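## Task

On the desk beside arm1, build a three-level stack, bottom to top: the small sealed carton, then the wooden block with a single large hole, then the long cardboard box. Each must rest on one of its long sides, sit about centred over the item beneath, and not overhang the desk's edges. All other objects must stay resting directly on the furniture they currently occupy. The attempt fails if any object from a furniture top ends up on the floor without being held, or if any object goes into or beneath a piece of furniture, even while gripped. The stack must stand without the robot's support. Finish by opening the grippers and moving the arms away.

## Robot and tools

Robots: three identical i2rt Big YAM arms named arm1, arm2 and arm3. Each has six revolute joints, a two-finger gripper and a wrist camera (arm1_cam_wrist, arm2_cam_wrist, arm3_cam_wrist). Two fixed room cameras, room_a and room_b, watch the scene. With joints 1 and 6 at 0 and the hand level and forward, the wrist camera rides on top of the hand looking toward the fingertips. The hand reaches roughly 1.0 m from the joint-1 axis. Loose objects may occasionally be nudged by outside disturbances.

Frame: one shared scene frame, origin on the floor, +z upward. The 'hand' point lies midway between the fingertips; the hand's z axis runs along the fingers and its y axis is the direction the fingers open and close. Foot poses are never printed. Calls do not take poses; every motion is given as joint angles.

execute_actions: argument 'actions' is a list holding either nothing (just returns state and images) or exactly one action object. That object has optional keys 'arm1', 'arm2', 'arm3'; under each is 'joints', a dict of absolute targets (not offsets) by name. Allowed names, units and ranges: joint1_rad -2.879 to 2.879 (base yaw; positive is counter-clockwise seen from above; 0 points the arm the way its foot faces); joint2_rad 0 to 3.141 (shoulder; 0 has the upper arm pointing back near horizontal, increasing raises it and then swings it forward); joint3_rad 0 to 3.019 (elbow; 0 is fully folded, larger opens it); joint4_rad -1.692 to 1.57 (hand pitch; positive tips fingers up); joint5_rad -1.57 to 1.57 (hand sideways swing; positive to the arm's right); joint6_rad -2.094 to 2.094 (hand roll; positive clockwise viewed from behind the hand); gripper_m 0 to 0.093 (fingertip gap in metres). Completion tolerances: ±0.045, ±0.14, ±0.09, ±0.055, ±0.03, ±0.035 rad and ±0.003 m. Every arm named in the action starts moving at once; joints finish at different times because each has its own speed, so the hand can sweep a wide path between postures. Any joint or arm you omit may still be driving toward an older target. An unknown key or out-of-range number rejects the whole call and nothing moves. Optional 'cameras': a list from arm1_cam_wrist, arm2_cam_wrist, arm3_cam_wrist, room_a, room_b, all; omitted, null or ["all"] gives every camera, [] gives none. Images are captured when the call ends; the 'pictures' line lists their order.

wait: 'seconds' from 0 to 10; commands nothing new and returns the same state and images as an empty action.

zoom_image: 'camera' (one of the five names) and 'region' [x0, y0, x1, y1] in pixels of that camera's most recent full image, top-left origin, at most 504 by 504. Wrist images are 616x616 fisheye; room images are 504x504.

finished_scene: 'scene' is the number of the scene being closed. It is final; the result reports success and gives the next task if another scene follows. Ending a reply with no tool call ends everything.

Result lines: joint_positions gives current angles. JOINT TORQUES list the drive output per arm joint (no gripper); they are offset, scaled per unit and noisy, nonzero even unloaded, so treat them as rough hints. joint_status tells how each commanded motion of the last accepted action ended: 'off_target' (stopped short and may still push), 'contact_stop' or 'time_out' (the joint then holds where it stopped, though after time_out it may keep a nearby target and keep pushing), 'not_followed' (a self- and inter-arm collision check withheld that arm's joint targets; its gripper command still runs, and the withheld targets may be retried on later actions until replaced), 'limit_stop_at_motor_heat' (resend the target). 'joint command not followed' with a 'cause:' line marks a withheld arm. on_its_own describes uncommanded behaviour; its 'held at' value is the target held, not the actual angle. To relieve a joint that keeps pushing, command it to its reported position. Very small target changes may produce no motion. If any result reports a stop, the remaining execute_actions, wait and finished_scene calls in that reply are skipped.

Cautions: the arms do not halt on contact and can push hard; sustained pushing or holding loads heats motors. A MOTOR HOT line appears at 85 °C; at 100 °C an OVER-TEMPERATURE FAULT drops that arm and its gripper until cooled. Joints carrying a load sag slowly. Two robots pressing hard together ends the run as a failure, and hard hits may too; the state never reports robot-robot contact, and the collision check ignores fingers, gripper housings and wrist cameras and may react too late. Object contacts with robots are not counted. Avoid dropping, slipping or slamming objects, knocking anything onto the floor, or pushing anything into or under furniture. Gripper force is about 50 to 62 N per pad, lower on some units. The robot keeps holding the last command while you think, so leave arms in safe postures between replies.

Each tool is called after "Request:" as name(argument=value, ...), one argument or row to a line, values as JSON.

## Session

Request:
execute_actions(
  actions=[],
)

Scene clock: 0.00 s.
Joint torques (N m, as the arm reports them, + toward a larger angle): no reading
arm1.joint_positions: joint1_rad=-0.486 joint2_rad=+0.539 joint3_rad=+1.396 joint4_rad=-1.272 joint5_rad=-0.054 joint6_rad=-0.363 gripper_m=+0.094
arm1.joint_status: not commanded
arm1.hand: x=-1.1791 y=-0.2939 z=+1.3661 quat_wxyz=(-0.160, -0.666, -0.508, +0.522) (m; scene frame)
arm2.joint_positions: joint1_rad=-0.627 joint2_rad=+0.475 joint3_rad=+1.458 joint4_rad=-1.264 joint5_rad=-0.285 joint6_rad=-0.462 gripper_m=+0.094
arm2.joint_status: not commanded
arm2.hand: x=+0.0755 y=-0.1764 z=+1.5282 quat_wxyz=(-0.508, +0.649, -0.463, -0.327) (m; scene frame)
arm3.joint_positions: joint1_rad=+0.794 joint2_rad=+0.323 joint3_rad=+1.380 joint4_rad=-1.430 joint5_rad=-0.175 joint6_rad=+0.748 gripper_m=+0.095
arm3.joint_status: not commanded
arm3.hand: x=+1.0976 y=+0.5017 z=+1.3600 quat_wxyz=(-0.502, -0.262, -0.782, -0.259) (m; scene frame)
pictures: arm1_cam_wrist, arm2_cam_wrist, arm3_cam_wrist, room_a, room_b
Images, in order (width x height): arm1_cam_wrist 616x616, arm2_cam_wrist 616x616, arm3_cam_wrist 616x616, room_a 504x504, room_b 504x504.

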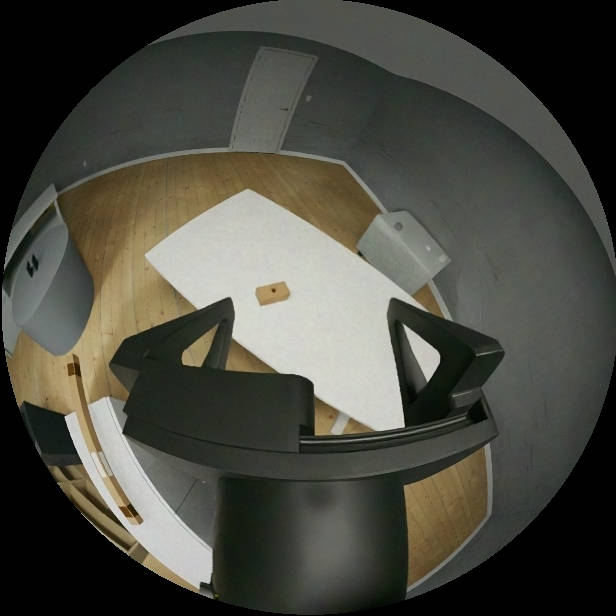

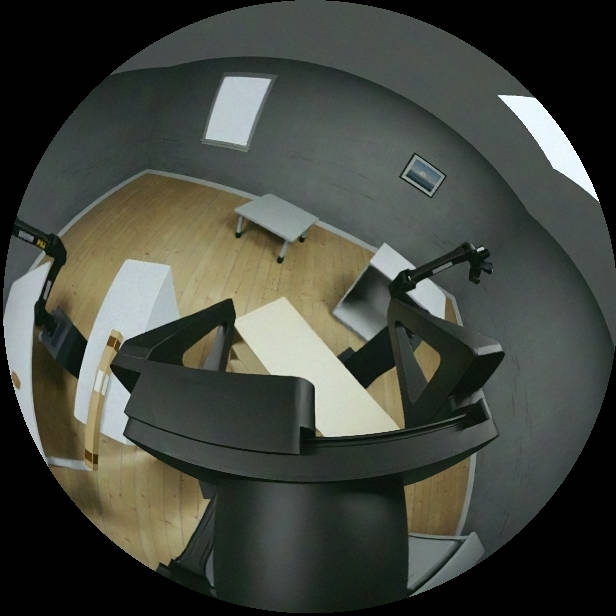

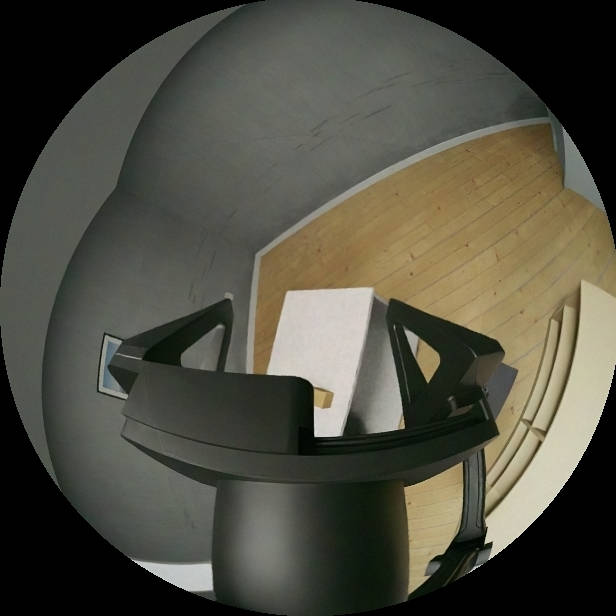

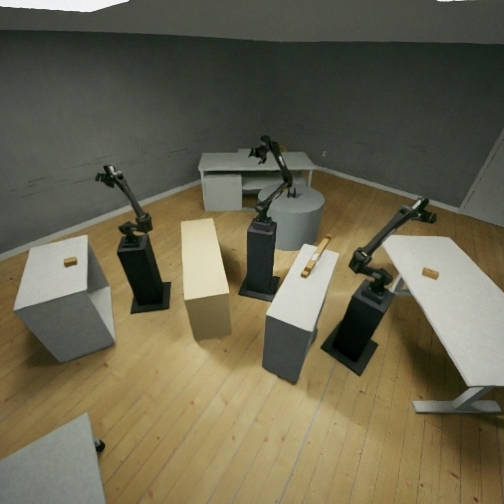

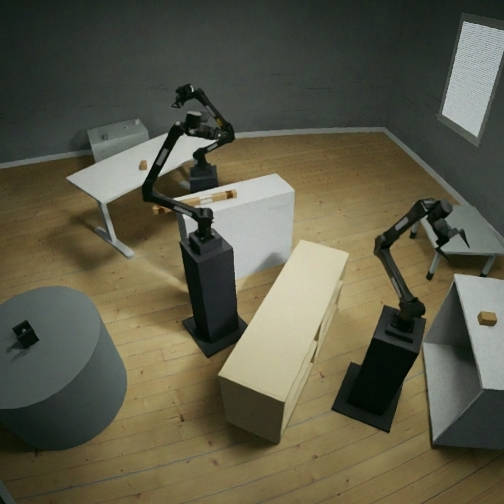

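Request:
execute_actions(
  actions=[
    {"arm1":{"joints":{"joint1_rad":-1.1,"joint5_rad":0,"joint6_rad":0}},"arm2":{"joints":{"joint1_rad":-1.2,"joint5_rad":0,"joint6_rad":0}},"arm3":{"joints":{"joint1_rad":0.2,"joint5_rad":0,"joint6_rad":0}}},
  ],
  cameras=[],
)

Request:
execute_actions(
  actions=[
    {"arm1":{"joints":{"joint1_rad":-0.3}},"arm2":{"joints":{"joint1_rad":-0.5}},"arm3":{"joints":{"joint1_rad":1.0}}},
  ],
  cameras=[],
)

Request:
execute_actions(
  actions=[
    {"arm1":{"joints":{"joint2_rad":1.0}},"arm2":{"joints":{"joint3_rad":1.0}},"arm3":{"joints":{"joint4_rad":-0.5}}},
  ],
  cameras=[],
)

Scene clock: 43.43 s.
Joint torques (N m, as the arm reports them, + toward a larger angle): arm1=[-0.49  4.9  10.32  2.21  0.08  0.04] | arm2=[-0.91  3.32  6.51  2.33  0.15  0.2 ] | arm3=[-0.67  5.48  8.74  1.39  0.21 -0.15]
arm1.joint_positions: joint1_rad=-1.093 joint2_rad=+0.539 joint3_rad=+1.396 joint4_rad=-1.272 joint5_rad=-0.001 joint6_rad=-0.009 gripper_m=+0.094
arm1.joint_status: all done
arm1.hand: x=-1.2553 y=-0.1859 z=+1.3677 quat_wxyz=(-0.073, -0.826, -0.128, +0.545) (m; scene frame)
arm2.joint_positions: joint1_rad=-1.194 joint2_rad=+0.475 joint3_rad=+1.458 joint4_rad=-1.264 joint5_rad=-0.004 joint6_rad=-0.010 gripper_m=+0.094
arm2.joint_status: all done
arm2.hand: x=+0.1969 y=-0.2400 z=+1.5263 quat_wxyz=(-0.568, +0.265, -0.755, -0.192) (m; scene frame)
arm3.joint_positions: joint1_rad=+0.209 joint2_rad=+0.323 joint3_rad=+1.380 joint4_rad=-1.430 joint5_rad=-0.002 joint6_rad=+0.013 gripper_m=+0.095
arm3.joint_status: all done
arm3.hand: x=+1.0807 y=+0.4167 z=+1.3602 quat_wxyz=(-0.541, -0.250, -0.785, +0.172) (m; scene frame)
pictures: none
No camera images: the call's "cameras" was empty. Leave "cameras" out to get every camera's image.

Scene clock: 44.80 s.
Joint torques (N m, as the arm reports them, + toward a larger angle): arm1=[ 0.62  4.73 10.39  2.19  0.04  0.03] | arm2=[0.56 2.78 6.66 2.26 0.11 0.21] | arm3=[ 0.87  5.33  8.83  1.38  0.17 -0.16]
arm1.joint_positions: joint1_rad=-0.307 joint2_rad=+0.539 joint3_rad=+1.396 joint4_rad=-1.272 joint5_rad=-0.001 joint6_rad=-0.008 gripper_m=+0.094
arm1.joint_status: all done
arm1.hand: x=-1.1556 y=-0.3088 z=+1.3657 quat_wxyz=(-0.273, -0.716, -0.436, +0.472) (m; scene frame)
arm2.joint_positions: joint1_rad=-0.506 joint2_rad=+0.475 joint3_rad=+1.458 joint4_rad=-1.264 joint5_rad=-0.003 joint6_rad=-0.010 gripper_m=+0.094
arm2.joint_status: all done
arm2.hand: x=+0.1036 y=-0.1808 z=+1.5262 quat_wxyz=(-0.469, +0.503, -0.623, -0.373) (m; scene frame)
arm3.joint_positions: joint1_rad=+0.991 joint2_rad=+0.323 joint3_rad=+1.380 joint4_rad=-1.430 joint5_rad=-0.001 joint6_rad=+0.012 gripper_m=+0.095
arm3.joint_status: all done
arm3.hand: x=+1.0979 y=+0.4916 z=+1.3591 quat_wxyz=(-0.561, +0.068, -0.824, -0.045) (m; scene frame)
pictures: none
No camera images: the call's "cameras" was empty. Leave "cameras" out to get every camera's image.

Scene clock: 46.30 s.
Joint torques (N m, as the arm reports them, + toward a larger angle): arm1=[ 0.54 -3.37 12.6   1.79  0.05  0.03] | arm2=[ 0.51 -0.23  7.18  2.05  0.11  0.23] | arm3=[ 0.88  5.8   8.39  1.45  0.16 -0.15]
arm1.joint_positions: joint1_rad=-0.307 joint2_rad=+0.999 joint3_rad=+1.398 joint4_rad=-1.272 joint5_rad=-0.001 joint6_rad=-0.008 gripper_m=+0.094
arm1.joint_status: all done
arm1.hand: x=-1.2410 y=-0.4635 z=+1.2382 quat_wxyz=(-0.168, -0.804, -0.487, +0.296) (m; scene frame)
arm2.joint_positions: joint1_rad=-0.506 joint2_rad=+0.484 joint3_rad=+1.001 joint4_rad=-1.264 joint5_rad=-0.003 joint6_rad=-0.010 gripper_m=+0.094
arm2.joint_status: all done
arm2.hand: x=+0.1178 y=-0.1171 z=+1.3008 quat_wxyz=(-0.311, +0.576, -0.714, -0.248) (m; scene frame)
arm3.joint_positions: joint1_rad=+0.991 joint2_rad=+0.323 joint3_rad=+1.380 joint4_rad=-0.517 joint5_rad=-0.001 joint6_rad=+0.012 gripper_m=+0.095
arm3.joint_status: all done
arm3.hand: x=+1.0803 y=+0.4918 z=+1.5750 quat_wxyz=(-0.866, +0.045, -0.492, -0.075) (m; scene frame)
pictures: none
No camera images: the call's "cameras" was empty. Leave "cameras" out to get every camera's image.

Request:
execute_actions(
  actions=[
    {"arm1":{"joints":{"joint1_rad":-0.4,"joint2_rad":1.2,"joint3_rad":1.3,"joint4_rad":-1.6}},"arm2":{"joints":{"joint1_rad":0.9,"joint2_rad":1.0,"joint3_rad":1.2,"joint4_rad":-1.6}},"arm3":{"joints":{"joint1_rad":0.7,"joint2_rad":1.2,"joint3_rad":1.3,"joint4_rad":-1.6}}},
  ],
)

Scene clock: 82.17 s.
Joint torques (N m, as the arm reports them, + toward a larger angle): arm1=[-0.11 -6.56 12.43 -0.05  0.05  0.03] | arm2=[ 0.05 -6.32 10.28 -0.09  0.03  0.17] | arm3=[ -0.88 -10.36  11.93  -0.4    0.18  -0.15]
arm1.joint_positions: joint1_rad=-0.399 joint2_rad=+1.204 joint3_rad=+1.283 joint4_rad=-1.586 joint5_rad=-0.001 joint6_rad=-0.008 gripper_m=+0.094
arm1.joint_status: all done
arm1.hand: x=-1.2518 y=-0.4122 z=+1.0862 quat_wxyz=(-0.009, -0.879, -0.476, +0.031) (m; scene frame)
arm2.joint_positions: joint1_rad=+0.897 joint2_rad=+1.015 joint3_rad=+1.159 joint4_rad=-1.586 joint5_rad=+0.000 joint6_rad=-0.008 gripper_m=+0.094
arm2.joint_status: all done
arm2.hand: x=-0.2006 y=-0.2319 z=+1.2126 quat_wxyz=(-0.010, +0.980, -0.190, -0.064) (m; scene frame)
arm3.joint_positions: joint1_rad=+0.710 joint2_rad=+1.212 joint3_rad=+1.287 joint4_rad=-1.590 joint5_rad=-0.001 joint6_rad=+0.012 gripper_m=+0.095
arm3.joint_status: all done
arm3.hand: x=+1.3426 y=+0.4317 z=+1.0938 quat_wxyz=(-0.028, -0.062, -0.998, +0.008) (m; scene frame)
pictures: arm1_cam_wrist, arm2_cam_wrist, arm3_cam_wrist, room_a, room_b
Images, in order (width x height): arm1_cam_wrist 616x616, arm2_cam_wrist 616x616, arm3_cam_wrist 616x616, room_a 504x504, room_b 504x504.

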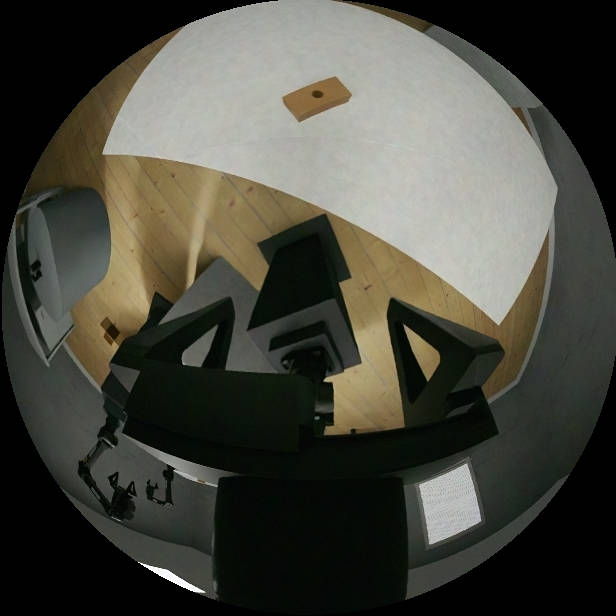

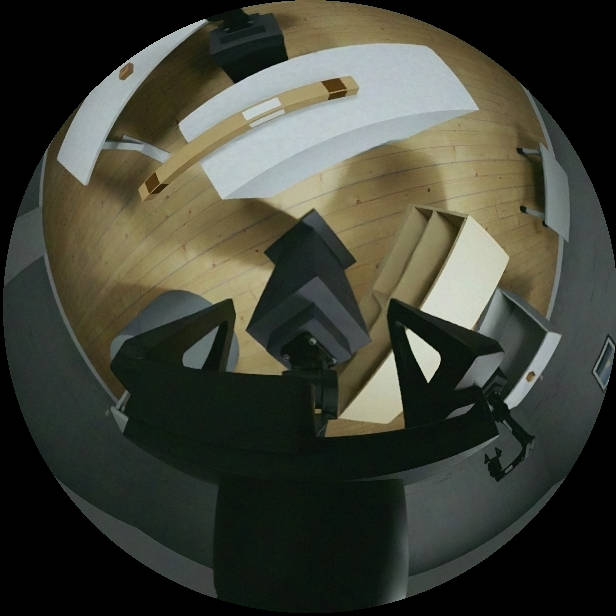

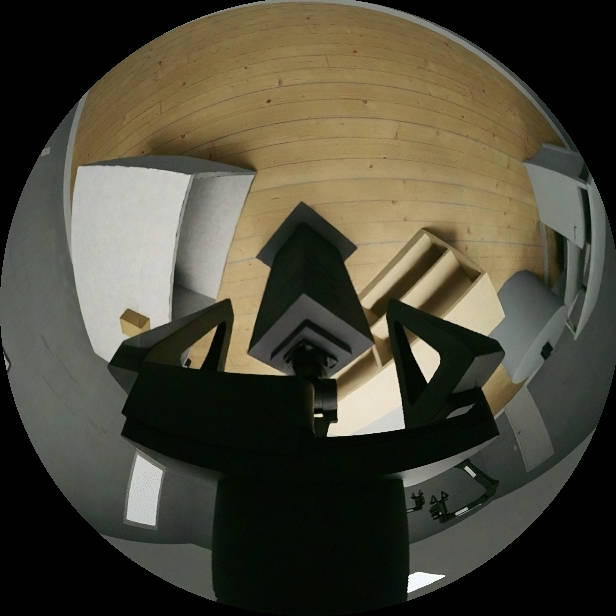

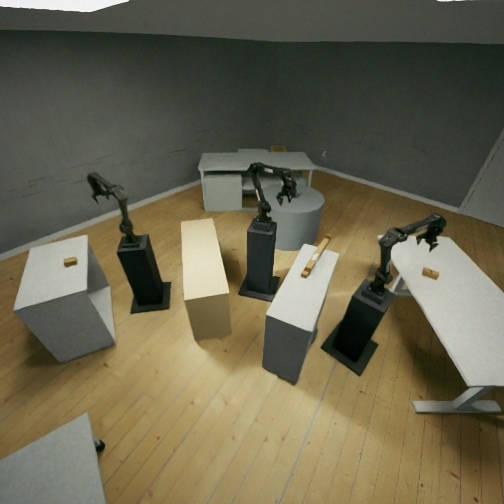

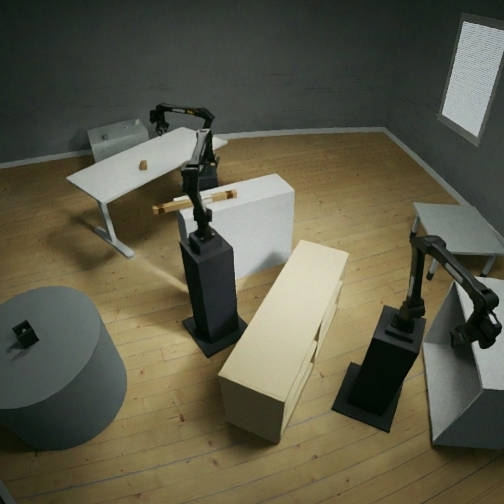

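Request:
execute_actions(
  actions=[
    {"arm1":{"joints":{"joint1_rad":-0.42,"joint2_rad":1.65,"joint3_rad":1.54,"joint4_rad":-1.45}},"arm2":{"joints":{"joint1_rad":-1.3,"joint2_rad":1.2,"joint3_rad":1.3,"joint4_rad":-1.65}},"arm3":{"joints":{"joint1_rad":2.23,"joint2_rad":1.7,"joint3_rad":1.59,"joint4_rad":-1.45}}},
  ],
)

Scene clock: 148.70 s.
Joint torques (N m, as the arm reports them, + toward a larger angle): arm1=[ -0.95 -13.72  12.98   0.71   0.06   0.04] | arm2=[-0.35 -8.96 10.65 -0.39  0.03  0.17] | arm3=[ -0.02 -18.8   13.76  -0.33   0.2   -0.13]
arm1.joint_positions: joint1_rad=-0.411 joint2_rad=+1.660 joint3_rad=+1.514 joint4_rad=-1.459 joint5_rad=-0.001 joint6_rad=-0.008 gripper_m=+0.094
arm1.joint_status: all done
arm1.hand: x=-1.3386 y=-0.5306 z=+0.9931 quat_wxyz=(+0.014, -0.882, -0.471, -0.013) (m; scene frame)
arm2.joint_positions: joint1_rad=-1.300 joint2_rad=+1.221 joint3_rad=+1.253 joint4_rad=-1.639 joint5_rad=+0.000 joint6_rad=-0.008 gripper_m=+0.094
arm2.joint_status: all done
arm2.hand: x=+0.3463 y=-0.1699 z=+1.1880 quat_wxyz=(+0.019, +0.278, -0.961, +0.007) (m; scene frame)
arm3.joint_positions: joint1_rad=+2.231 joint2_rad=+1.719 joint3_rad=+1.552 joint4_rad=-1.448 joint5_rad=-0.002 joint6_rad=+0.010 gripper_m=+0.095
arm3.joint_status: all done
arm3.hand: x=+1.0810 y=+0.9736 z=+0.9798 quat_wxyz=(+0.022, +0.643, -0.765, +0.019) (m; scene frame)
pictures: arm1_cam_wrist, arm2_cam_wrist, arm3_cam_wrist, room_a, room_b
Images, in order (width x height): arm1_cam_wrist 616x616, arm2_cam_wrist 616x616, arm3_cam_wrist 616x616, room_a 504x504, room_b 504x504.

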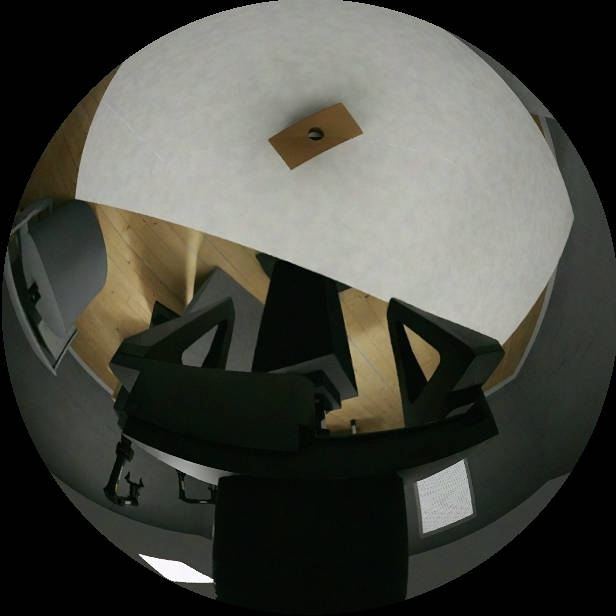

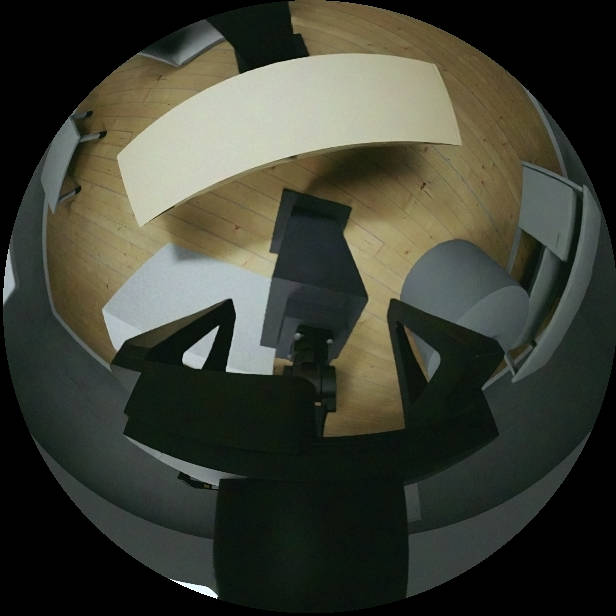

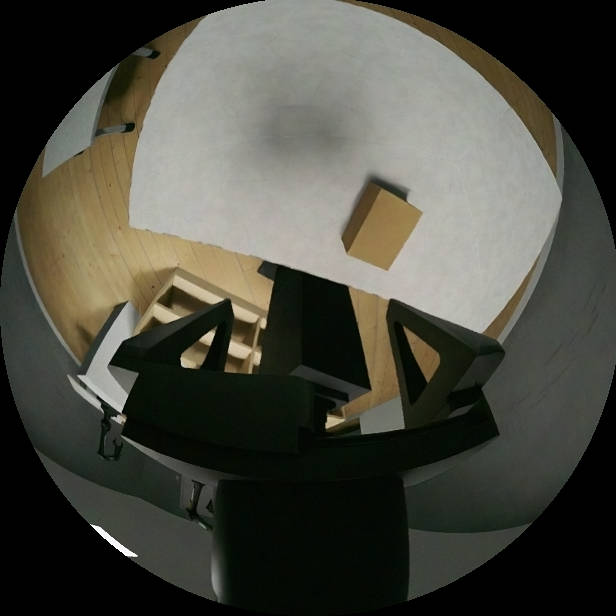

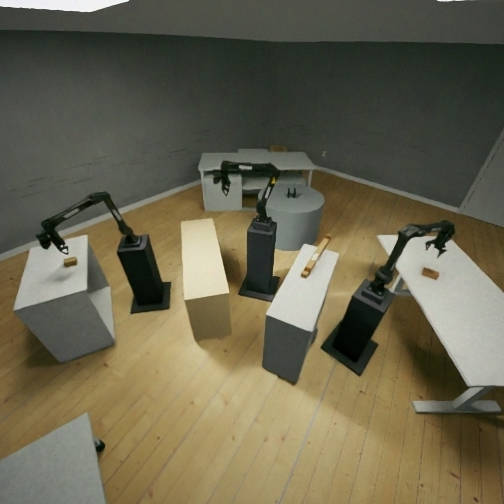

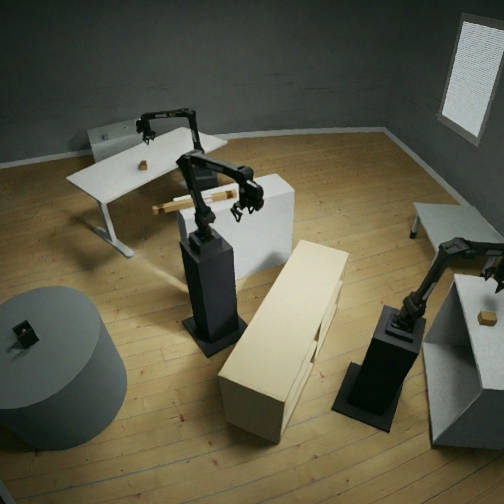

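Request:
zoom_image(
  camera="arm3_cam_wrist",
  region=[310, 150, 450, 290],
)

Request:
zoom_image(
  camera="room_a",
  region=[250, 190, 504, 420],
)

Region (310, 150, 450, 290) of arm3_cam_wrist's 616x616 image, scaled by 3.600, with more detail than that image has.

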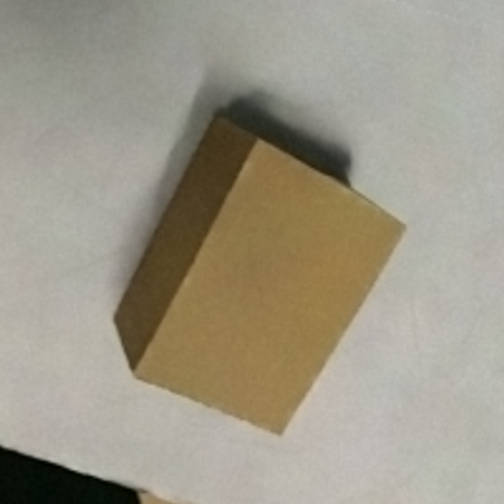

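Region (250, 190, 504, 420) of room_a's 504x504 image, scaled by 1.984, with more detail than that image has; it fills the top 456 rows of this view, and the rest is white.

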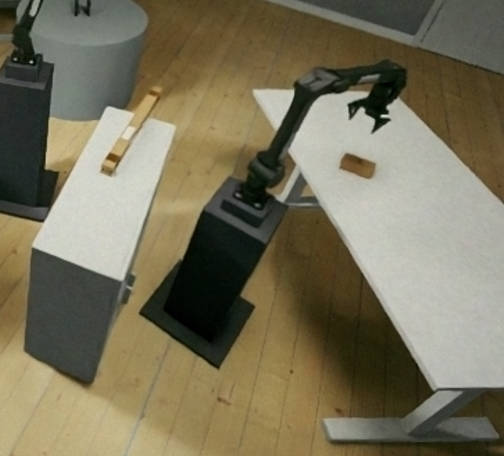

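Request:
execute_actions(
  actions=[
    {"arm1":{"joints":{"joint1_rad":1.7,"joint2_rad":1.5,"joint3_rad":1.6,"joint4_rad":-1.63}},"arm3":{"joints":{"joint1_rad":2.06,"joint2_rad":1.73,"joint3_rad":1.36,"joint4_rad":-1.15,"joint6_rad":0.21}}},
  ],
  cameras=["arm1_cam_wrist","arm3_cam_wrist","room_a"],
)

Scene clock: 228.23 s.
Joint torques (N m, as the arm reports them, + toward a larger angle): arm1=[ -0.41 -10.73  12.9   -0.16   0.01   0.02] | arm2=[-0.14 -9.13 10.62 -0.32  0.01  0.16] | arm3=[  0.82 -16.7    9.82   0.28   0.1    0.13]
arm1.joint_positions: joint1_rad=+1.706 joint2_rad=+1.499 joint3_rad=+1.577 joint4_rad=-1.615 joint5_rad=+0.000 joint6_rad=-0.007 gripper_m=+0.094
arm1.joint_status: all done
arm1.hand: x=-0.6091 y=-0.1488 z=+1.0854 quat_wxyz=(-0.011, -0.023, -1.000, -0.003) (m; scene frame)
arm2.joint_positions: joint1_rad=-1.300 joint2_rad=+1.221 joint3_rad=+1.253 joint4_rad=-1.639 joint5_rad=+0.000 joint6_rad=-0.008 gripper_m=+0.094
arm2.joint_status: not commanded
arm2.hand: x=+0.3463 y=-0.1699 z=+1.1880 quat_wxyz=(+0.019, +0.278, -0.961, +0.007) (m; scene frame)
arm3.joint_positions: joint1_rad=+2.050 joint2_rad=+1.727 joint3_rad=+1.361 joint4_rad=-1.161 joint5_rad=+0.001 joint6_rad=+0.198 gripper_m=+0.095
arm3.joint_status: all done
arm3.hand: x=+1.1726 y=+0.9531 z=+0.9057 quat_wxyz=(-0.013, +0.492, -0.871, -0.007) (m; scene frame)
pictures: arm1_cam_wrist, arm3_cam_wrist, room_a
Images, in order (width x height): arm1_cam_wrist 616x616, arm3_cam_wrist 616x616, room_a 504x504.

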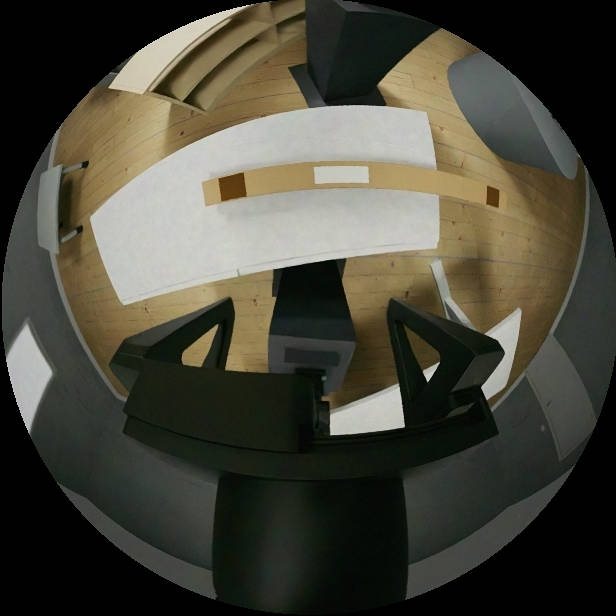

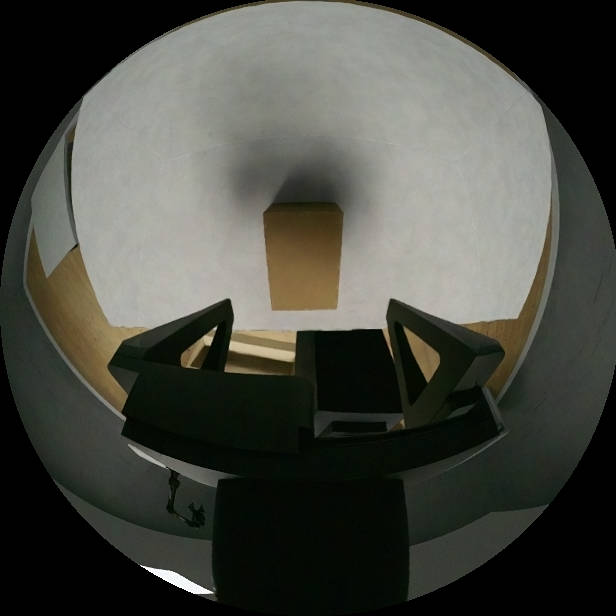

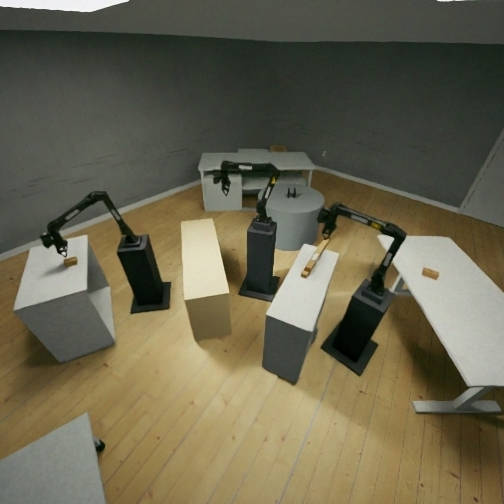

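Request:
execute_actions(
  actions=[
    {"arm3":{"joints":{"joint1_rad":2.065,"joint2_rad":1.83,"joint3_rad":1.30,"joint4_rad":-1.02}}},
  ],
  cameras=["arm1_cam_wrist","arm3_cam_wrist"],
)

Request:
zoom_image(
  camera="arm1_cam_wrist",
  region=[190, 100, 530, 260],
)

Scene clock: 246.07 s.
Joint torques (N m, as the arm reports them, + toward a larger angle): arm1=[ -0.3  -10.75  12.9   -0.17   0.01   0.02] | arm2=[-0.18 -9.1  10.7  -0.29  0.03  0.19] | arm3=[  1.1  -18.38   9.04   0.18   0.1    0.13]
arm1.joint_positions: joint1_rad=+1.706 joint2_rad=+1.499 joint3_rad=+1.577 joint4_rad=-1.615 joint5_rad=+0.000 joint6_rad=-0.007 gripper_m=+0.094
arm1.joint_status: not commanded
arm1.hand: x=-0.6091 y=-0.1488 z=+1.0854 quat_wxyz=(-0.011, -0.023, -1.000, -0.003) (m; scene frame)
arm2.joint_positions: joint1_rad=-1.300 joint2_rad=+1.221 joint3_rad=+1.253 joint4_rad=-1.639 joint5_rad=+0.000 joint6_rad=-0.008 gripper_m=+0.094
arm2.joint_status: not commanded
arm2.hand: x=+0.3463 y=-0.1699 z=+1.1880 quat_wxyz=(+0.019, +0.278, -0.961, +0.007) (m; scene frame)
arm3.joint_positions: joint1_rad=+2.051 joint2_rad=+1.839 joint3_rad=+1.299 joint4_rad=-1.030 joint5_rad=+0.001 joint6_rad=+0.198 gripper_m=+0.095
arm3.joint_status: all done
arm3.hand: x=+1.1721 y=+0.9528 z=+0.8299 quat_wxyz=(+0.003, +0.493, -0.870, +0.006) (m; scene frame)
pictures: arm1_cam_wrist, arm3_cam_wrist
Images, in order (width x height): arm1_cam_wrist 616x616, arm3_cam_wrist 616x616.

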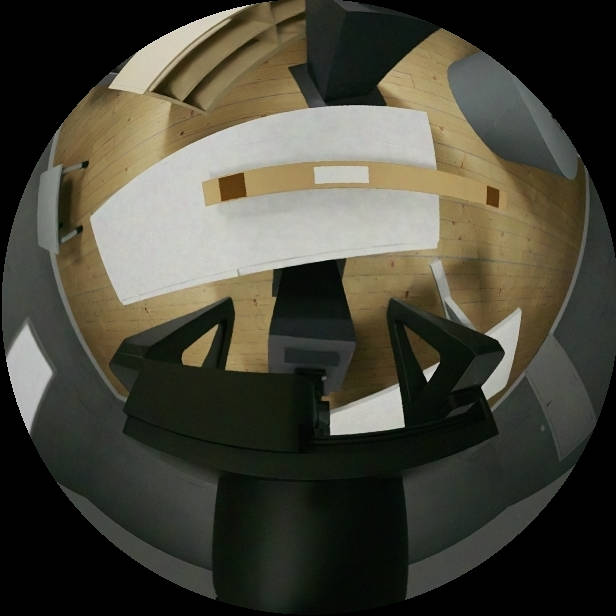

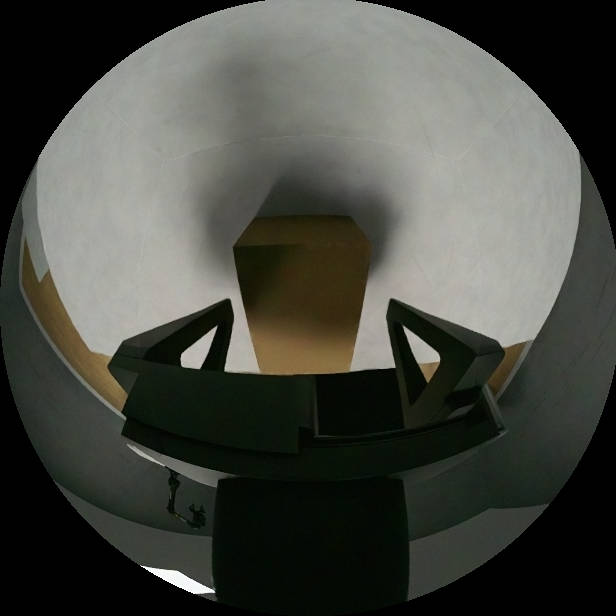

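Region (190, 100, 530, 260) of arm1_cam_wrist's 616x616 image, scaled by 1.482, with more detail than that image has; it fills the top 237 rows of this view, and the rest is white.

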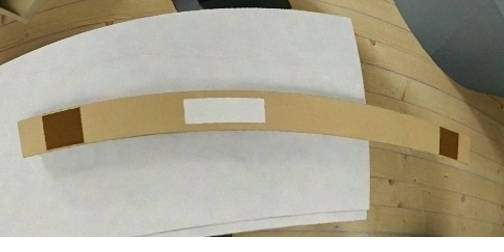

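Request:
execute_actions(
  actions=[
    {"arm3":{"joints":{"joint2_rad":1.855,"gripper_m":0.04}}},
  ],
  cameras=["arm3_cam_wrist"],
)

Scene clock: 251.67 s.
Joint torques (N m, as the arm reports them, + toward a larger angle): arm1=[ -0.31 -10.72  12.9   -0.16   0.01   0.03] | arm2=[-0.21 -8.65 10.58 -0.37  0.    0.17] | arm3=[  1.05 -16.49   9.06   0.16   0.13   0.12]
arm1.joint_positions: joint1_rad=+1.706 joint2_rad=+1.499 joint3_rad=+1.577 joint4_rad=-1.615 joint5_rad=+0.000 joint6_rad=-0.007 gripper_m=+0.094
arm1.joint_status: not commanded
arm1.hand: x=-0.6091 y=-0.1488 z=+1.0854 quat_wxyz=(-0.011, -0.023, -1.000, -0.003) (m; scene frame)
arm2.joint_positions: joint1_rad=-1.300 joint2_rad=+1.221 joint3_rad=+1.253 joint4_rad=-1.639 joint5_rad=+0.000 joint6_rad=-0.008 gripper_m=+0.094
arm2.joint_status: not commanded
arm2.hand: x=+0.3463 y=-0.1699 z=+1.1880 quat_wxyz=(+0.019, +0.278, -0.961, +0.007) (m; scene frame)
arm3.joint_positions: joint1_rad=+2.052 joint2_rad=+1.839 joint3_rad=+1.299 joint4_rad=-1.030 joint5_rad=+0.000 joint6_rad=+0.198 gripper_m=+0.059
arm3.joint_status: gripper_m off_target (ended at +0.059, target +0.040); the others done
arm3.hand: x=+1.1717 y=+0.9529 z=+0.8299 quat_wxyz=(+0.003, +0.492, -0.870, +0.006) (m; scene frame)
pictures: arm3_cam_wrist
Images, in order (width x height): arm3_cam_wrist 616x616.

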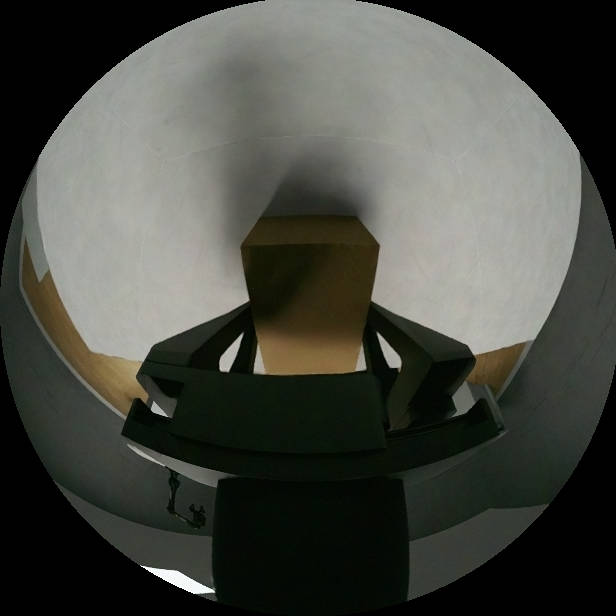

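Request:
execute_actions(
  actions=[
    {"arm3":{"joints":{"gripper_m":0.075}}},
  ],
  cameras=[],
)

Request:
execute_actions(
  actions=[
    {"arm3":{"joints":{"joint2_rad":1.875,"joint4_rad":-0.98}}},
  ],
  cameras=[],
)

Scene clock: 261.27 s.
Joint torques (N m, as the arm reports them, + toward a larger angle): arm1=[ -0.32 -10.73  12.9   -0.15   0.01   0.03] | arm2=[-0.29 -9.15 10.62 -0.37  0.03  0.16] | arm3=[  1.06 -16.67   9.02   0.17   0.13   0.12]
arm1.joint_positions: joint1_rad=+1.706 joint2_rad=+1.499 joint3_rad=+1.577 joint4_rad=-1.615 joint5_rad=+0.000 joint6_rad=-0.007 gripper_m=+0.094
arm1.joint_status: not commanded
arm1.hand: x=-0.6091 y=-0.1488 z=+1.0854 quat_wxyz=(-0.011, -0.023, -1.000, -0.003) (m; scene frame)
arm2.joint_positions: joint1_rad=-1.300 joint2_rad=+1.221 joint3_rad=+1.253 joint4_rad=-1.639 joint5_rad=+0.000 joint6_rad=-0.008 gripper_m=+0.094
arm2.joint_status: not commanded
arm2.hand: x=+0.3463 y=-0.1699 z=+1.1880 quat_wxyz=(+0.019, +0.278, -0.961, +0.007) (m; scene frame)
arm3.joint_positions: joint1_rad=+2.052 joint2_rad=+1.839 joint3_rad=+1.299 joint4_rad=-1.030 joint5_rad=+0.000 joint6_rad=+0.199 gripper_m=+0.075
arm3.joint_status: all done
arm3.hand: x=+1.1717 y=+0.9529 z=+0.8299 quat_wxyz=(+0.003, +0.492, -0.870, +0.006) (m; scene frame)
pictures: none
No camera images: the call's "cameras" was empty. Leave "cameras" out to get every camera's image.

Scene clock: 261.93 s.
Joint torques (N m, as the arm reports them, + toward a larger angle): arm1=[ -0.33 -10.7   12.9   -0.16   0.01   0.03] | arm2=[-0.61 -9.58 10.66 -0.28  0.    0.16] | arm3=[  1.06 -16.76   9.04   0.26   0.13   0.11]
arm1.joint_positions: joint1_rad=+1.706 joint2_rad=+1.499 joint3_rad=+1.577 joint4_rad=-1.615 joint5_rad=+0.000 joint6_rad=-0.007 gripper_m=+0.094
arm1.joint_status: not commanded
arm1.hand: x=-0.6091 y=-0.1488 z=+1.0854 quat_wxyz=(-0.011, -0.023, -1.000, -0.003) (m; scene frame)
arm2.joint_positions: joint1_rad=-1.300 joint2_rad=+1.221 joint3_rad=+1.253 joint4_rad=-1.639 joint5_rad=+0.000 joint6_rad=-0.008 gripper_m=+0.094
arm2.joint_status: not commanded
arm2.hand: x=+0.3463 y=-0.1699 z=+1.1880 quat_wxyz=(+0.019, +0.278, -0.961, +0.007) (m; scene frame)
arm3.joint_positions: joint1_rad=+2.052 joint2_rad=+1.858 joint3_rad=+1.299 joint4_rad=-0.992 joint5_rad=+0.000 joint6_rad=+0.199 gripper_m=+0.075
arm3.joint_status: all done
arm3.hand: x=+1.1743 y=+0.9599 z=+0.8204 quat_wxyz=(-0.004, +0.492, -0.870, +0.000) (m; scene frame)
pictures: none
No camera images: the call's "cameras" was empty. Leave "cameras" out to get every camera's image.

Request:
execute_actions(
  actions=[
    {"arm3":{"joints":{"gripper_m":0.04}},"arm2":{"joints":{"joint1_rad":-0.35}}},
  ],
  cameras=[],
)

Request:
execute_actions(
  actions=[
    {"arm3":{"joints":{"joint2_rad":1.55,"joint3_rad":1.29,"joint4_rad":-1.29}}},
  ],
  cameras=["arm3_cam_wrist","room_b"],
)

Scene clock: 295.03 s.
Joint torques (N m, as the arm reports them, + toward a larger angle): arm1=[ -0.29 -10.71  12.91  -0.16   0.01   0.03] | arm2=[-0.67 -9.13 10.52 -0.43  0.04  0.15] | arm3=[  1.05 -16.64   9.     0.22   0.14   0.11]
arm1.joint_positions: joint1_rad=+1.706 joint2_rad=+1.499 joint3_rad=+1.577 joint4_rad=-1.615 joint5_rad=+0.000 joint6_rad=-0.007 gripper_m=+0.094
arm1.joint_status: not commanded
arm1.hand: x=-0.6091 y=-0.1488 z=+1.0854 quat_wxyz=(-0.011, -0.023, -1.000, -0.003) (m; scene frame)
arm2.joint_positions: joint1_rad=-0.351 joint2_rad=+1.221 joint3_rad=+1.253 joint4_rad=-1.639 joint5_rad=+0.000 joint6_rad=-0.008 gripper_m=+0.094
arm2.joint_status: all done
arm2.hand: x=+0.0894 y=-0.0147 z=+1.1877 quat_wxyz=(+0.016, +0.685, -0.728, +0.013) (m; scene frame)
arm3.joint_positions: joint1_rad=+2.052 joint2_rad=+1.858 joint3_rad=+1.299 joint4_rad=-0.990 joint5_rad=+0.000 joint6_rad=+0.199 gripper_m=+0.060
arm3.joint_status: gripper_m off_target (ended at +0.060, target +0.040)
arm3.hand: x=+1.1744 y=+0.9603 z=+0.8204 quat_wxyz=(-0.005, +0.492, -0.870, -0.001) (m; scene frame)
pictures: none
No camera images: the call's "cameras" was empty. Leave "cameras" out to get every camera's image.

Scene clock: 296.37 s.
Joint torques (N m, as the arm reports them, + toward a larger angle): arm1=[ -0.28 -10.71  12.91  -0.17   0.01   0.03] | arm2=[-0.36 -9.18 10.55 -0.26  0.03  0.17] | arm3=[  1.09 -14.02  10.93  -0.44   0.14   0.11]
arm1.joint_positions: joint1_rad=+1.706 joint2_rad=+1.499 joint3_rad=+1.577 joint4_rad=-1.615 joint5_rad=+0.000 joint6_rad=-0.007 gripper_m=+0.094
arm1.joint_status: not commanded
arm1.hand: x=-0.6091 y=-0.1488 z=+1.0854 quat_wxyz=(-0.011, -0.023, -1.000, -0.003) (m; scene frame)
arm2.joint_positions: joint1_rad=-0.351 joint2_rad=+1.221 joint3_rad=+1.253 joint4_rad=-1.639 joint5_rad=+0.000 joint6_rad=-0.008 gripper_m=+0.094
arm2.joint_status: not commanded
arm2.hand: x=+0.0894 y=-0.0147 z=+1.1877 quat_wxyz=(+0.016, +0.685, -0.728, +0.013) (m; scene frame)
arm3.joint_positions: joint1_rad=+2.052 joint2_rad=+1.545 joint3_rad=+1.283 joint4_rad=-1.282 joint5_rad=+0.000 joint6_rad=+0.199 gripper_m=+0.060
arm3.joint_status: all done
arm3.hand: x=+1.1515 y=+0.8981 z=+0.9608 quat_wxyz=(-0.006, +0.492, -0.870, -0.002) (m; scene frame)
pictures: arm3_cam_wrist, room_b
Images, in order (width x height): arm3_cam_wrist 616x616, room_b 504x504.

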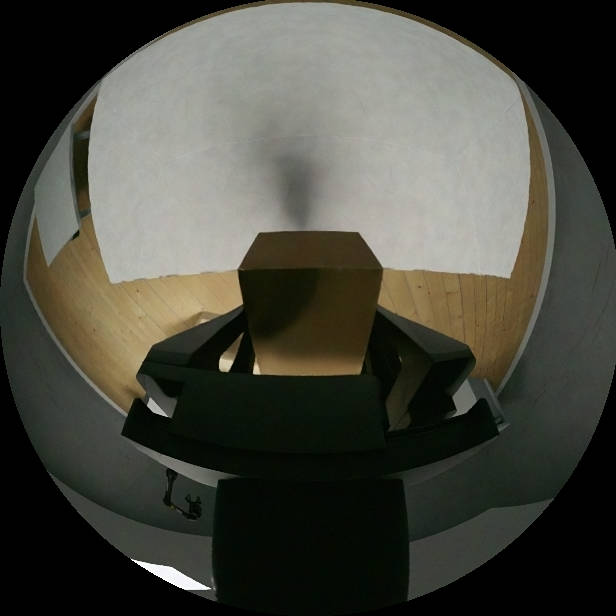

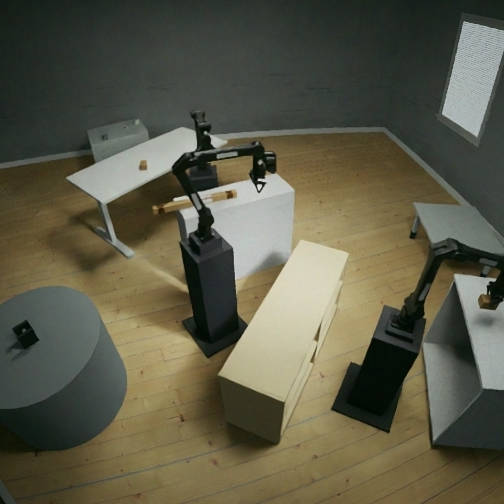

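Request:
execute_actions(
  actions=[
    {"arm3":{"joints":{"joint1_rad":-1.6,"joint6_rad":0}}},
  ],
  cameras=[],
)

Request:
execute_actions(
  actions=[
    {"arm3":{"joints":{"joint2_rad":2.23,"joint3_rad":1.64,"joint4_rad":-0.96}}},
  ],
  cameras=["arm3_cam_wrist","room_b","arm2_cam_wrist"],
)

Scene clock: 307.40 s.
Joint torques (N m, as the arm reports them, + toward a larger angle): arm1=[ -0.28 -10.77  12.9   -0.16   0.01   0.03] | arm2=[ 0.36 -9.09 10.58 -0.29  0.02  0.18] | arm3=[  0.33 -14.32  11.    -0.41   0.05  -0.15]
arm1.joint_positions: joint1_rad=+1.706 joint2_rad=+1.499 joint3_rad=+1.577 joint4_rad=-1.615 joint5_rad=+0.000 joint6_rad=-0.007 gripper_m=+0.094
arm1.joint_status: not commanded
arm1.hand: x=-0.6091 y=-0.1488 z=+1.0854 quat_wxyz=(-0.011, -0.023, -1.000, -0.003) (m; scene frame)
arm2.joint_positions: joint1_rad=-0.351 joint2_rad=+1.221 joint3_rad=+1.253 joint4_rad=-1.639 joint5_rad=+0.000 joint6_rad=-0.008 gripper_m=+0.094
arm2.joint_status: not commanded
arm2.hand: x=+0.0894 y=-0.0147 z=+1.1877 quat_wxyz=(+0.016, +0.685, -0.728, +0.013) (m; scene frame)
arm3.joint_positions: joint1_rad=-1.603 joint2_rad=+1.550 joint3_rad=+1.283 joint4_rad=-1.282 joint5_rad=+0.002 joint6_rad=+0.012 gripper_m=+0.060
arm3.joint_status: all done
arm3.hand: x=+0.6537 y=+0.1711 z=+0.9692 quat_wxyz=(-0.010, -0.939, -0.345, +0.013) (m; scene frame)
pictures: none
No camera images: the call's "cameras" was empty. Leave "cameras" out to get every camera's image.

Scene clock: 309.00 s.
Joint torques (N m, as the arm reports them, + toward a larger angle): arm1=[ -0.3  -10.73  12.91  -0.17   0.01   0.02] | arm2=[ 0.24 -8.78 10.55 -0.33  0.04  0.16] | arm3=[  0.53 -24.25  11.36  -0.13   0.06  -0.15]
arm1.joint_positions: joint1_rad=+1.706 joint2_rad=+1.499 joint3_rad=+1.577 joint4_rad=-1.615 joint5_rad=+0.000 joint6_rad=-0.007 gripper_m=+0.094
arm1.joint_status: not commanded
arm1.hand: x=-0.6091 y=-0.1488 z=+1.0854 quat_wxyz=(-0.011, -0.023, -1.000, -0.003) (m; scene frame)
arm2.joint_positions: joint1_rad=-0.351 joint2_rad=+1.221 joint3_rad=+1.253 joint4_rad=-1.639 joint5_rad=+0.000 joint6_rad=-0.008 gripper_m=+0.094
arm2.joint_status: not commanded
arm2.hand: x=+0.0894 y=-0.0147 z=+1.1877 quat_wxyz=(+0.016, +0.685, -0.728, +0.013) (m; scene frame)
arm3.joint_positions: joint1_rad=-1.603 joint2_rad=+2.257 joint3_rad=+1.608 joint4_rad=-0.963 joint5_rad=+0.002 joint6_rad=+0.012 gripper_m=+0.060
arm3.joint_status: all done
arm3.hand: x=+0.5381 y=+0.0669 z=+0.7112 quat_wxyz=(+0.001, -0.939, -0.345, -0.016) (m; scene frame)
pictures: arm2_cam_wrist, arm3_cam_wrist, room_b
Images, in order (width x height): arm2_cam_wrist 616x616, arm3_cam_wrist 616x616, room_b 504x504.

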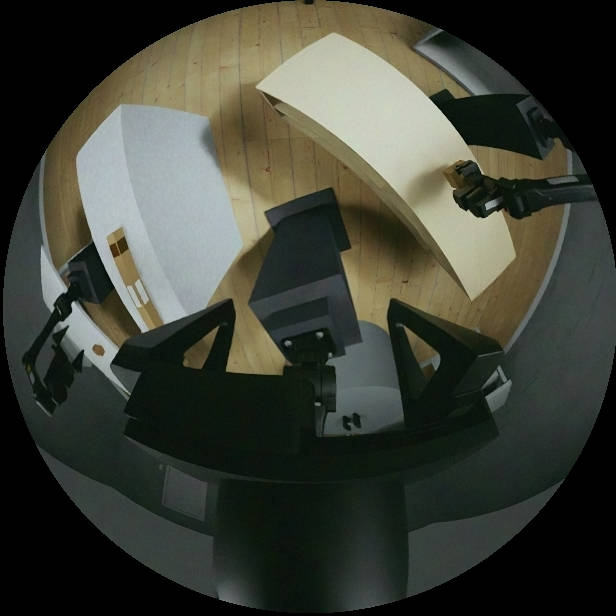

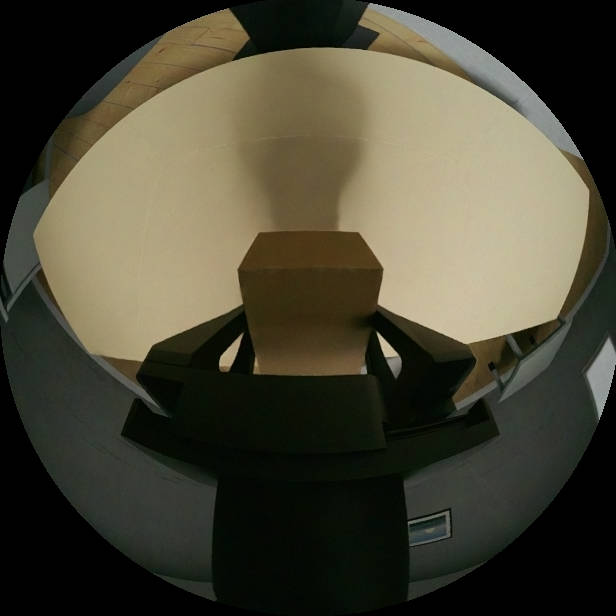

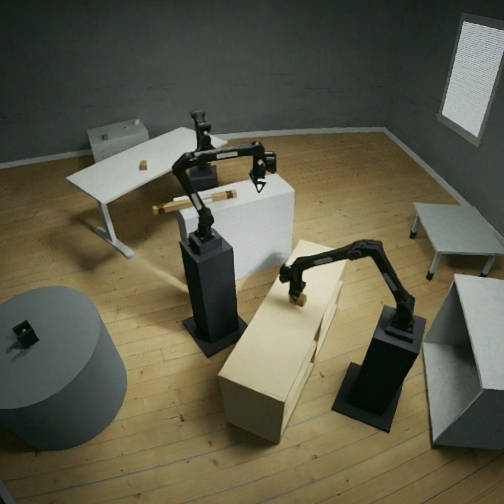

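Request:
execute_actions(
  actions=[
    {"arm3":{"joints":{"joint2_rad":2.335,"joint4_rad":-0.81}}},
  ],
  cameras=["arm3_cam_wrist","room_b"],
)

Scene clock: 328.10 s.
Joint torques (N m, as the arm reports them, + toward a larger angle): arm1=[ -0.28 -10.72  12.9   -0.16   0.01   0.03] | arm2=[-0.06 -9.28 10.52 -0.35  0.02  0.15] | arm3=[  0.54 -22.86  11.01   0.26   0.05  -0.15]
arm1.joint_positions: joint1_rad=+1.706 joint2_rad=+1.499 joint3_rad=+1.577 joint4_rad=-1.615 joint5_rad=+0.000 joint6_rad=-0.007 gripper_m=+0.094
arm1.joint_status: not commanded
arm1.hand: x=-0.6091 y=-0.1488 z=+1.0854 quat_wxyz=(-0.011, -0.023, -1.000, -0.003) (m; scene frame)
arm2.joint_positions: joint1_rad=-0.351 joint2_rad=+1.221 joint3_rad=+1.253 joint4_rad=-1.639 joint5_rad=+0.000 joint6_rad=-0.008 gripper_m=+0.094
arm2.joint_status: not commanded
arm2.hand: x=+0.0894 y=-0.0147 z=+1.1877 quat_wxyz=(+0.016, +0.685, -0.728, +0.013) (m; scene frame)
arm3.joint_positions: joint1_rad=-1.603 joint2_rad=+2.339 joint3_rad=+1.608 joint4_rad=-0.820 joint5_rad=+0.002 joint6_rad=+0.012 gripper_m=+0.060
arm3.joint_status: all done
arm3.hand: x=+0.5272 y=+0.0567 z=+0.6622 quat_wxyz=(-0.010, -0.939, -0.345, +0.012) (m; scene frame)
pictures: arm3_cam_wrist, room_b
Images, in order (width x height): arm3_cam_wrist 616x616, room_b 504x504.

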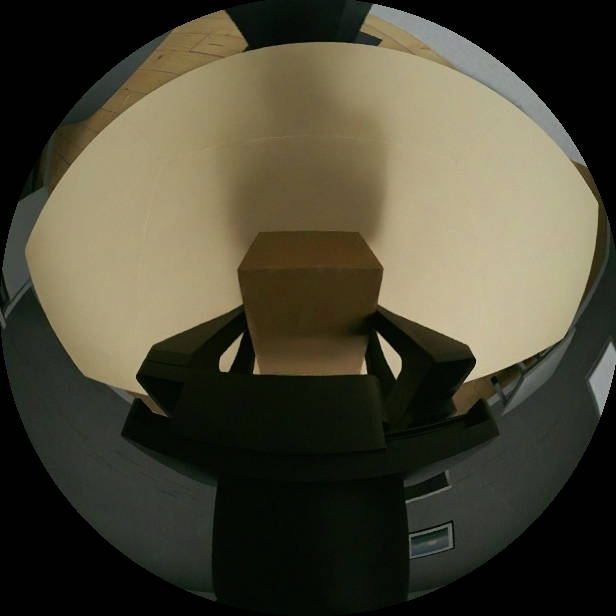

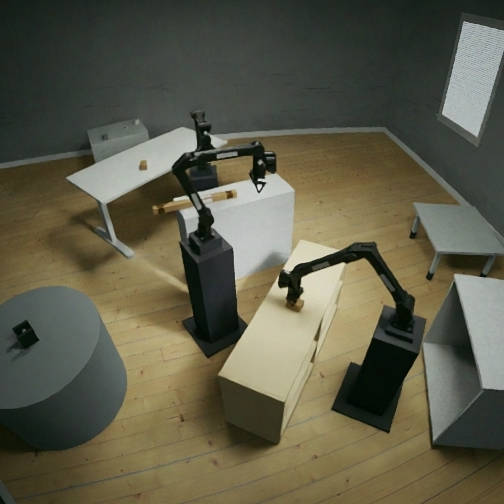

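Request:
execute_actions(
  actions=[
    {"arm3":{"joints":{"joint2_rad":2.385}}},
  ],
  cameras=["arm3_cam_wrist"],
)

Scene clock: 332.30 s.
Joint torques (N m, as the arm reports them, + toward a larger angle): arm1=[ -0.27 -10.72  12.9   -0.16   0.01   0.03] | arm2=[-0.29 -8.57 10.61 -0.37  0.    0.17] | arm3=[  0.52 -20.31  10.62   0.15   0.03  -0.15]
arm1.joint_positions: joint1_rad=+1.706 joint2_rad=+1.499 joint3_rad=+1.577 joint4_rad=-1.615 joint5_rad=+0.000 joint6_rad=-0.007 gripper_m=+0.094
arm1.joint_status: not commanded
arm1.hand: x=-0.6091 y=-0.1488 z=+1.0854 quat_wxyz=(-0.011, -0.023, -1.000, -0.003) (m; scene frame)
arm2.joint_positions: joint1_rad=-0.351 joint2_rad=+1.221 joint3_rad=+1.253 joint4_rad=-1.639 joint5_rad=+0.000 joint6_rad=-0.008 gripper_m=+0.094
arm2.joint_status: not commanded
arm2.hand: x=+0.0894 y=-0.0147 z=+1.1877 quat_wxyz=(+0.016, +0.685, -0.728, +0.013) (m; scene frame)
arm3.joint_positions: joint1_rad=-1.603 joint2_rad=+2.354 joint3_rad=+1.611 joint4_rad=-0.818 joint5_rad=+0.002 joint6_rad=+0.012 gripper_m=+0.060
arm3.joint_status: all done
arm3.hand: x=+0.5292 y=+0.0584 z=+0.6535 quat_wxyz=(-0.007, -0.939, -0.345, +0.007) (m; scene frame)
pictures: arm3_cam_wrist
Images, in order (width x height): arm3_cam_wrist 616x616.

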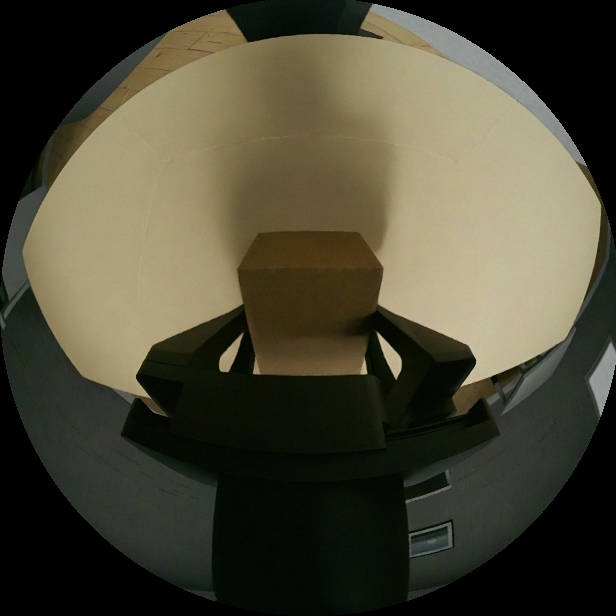

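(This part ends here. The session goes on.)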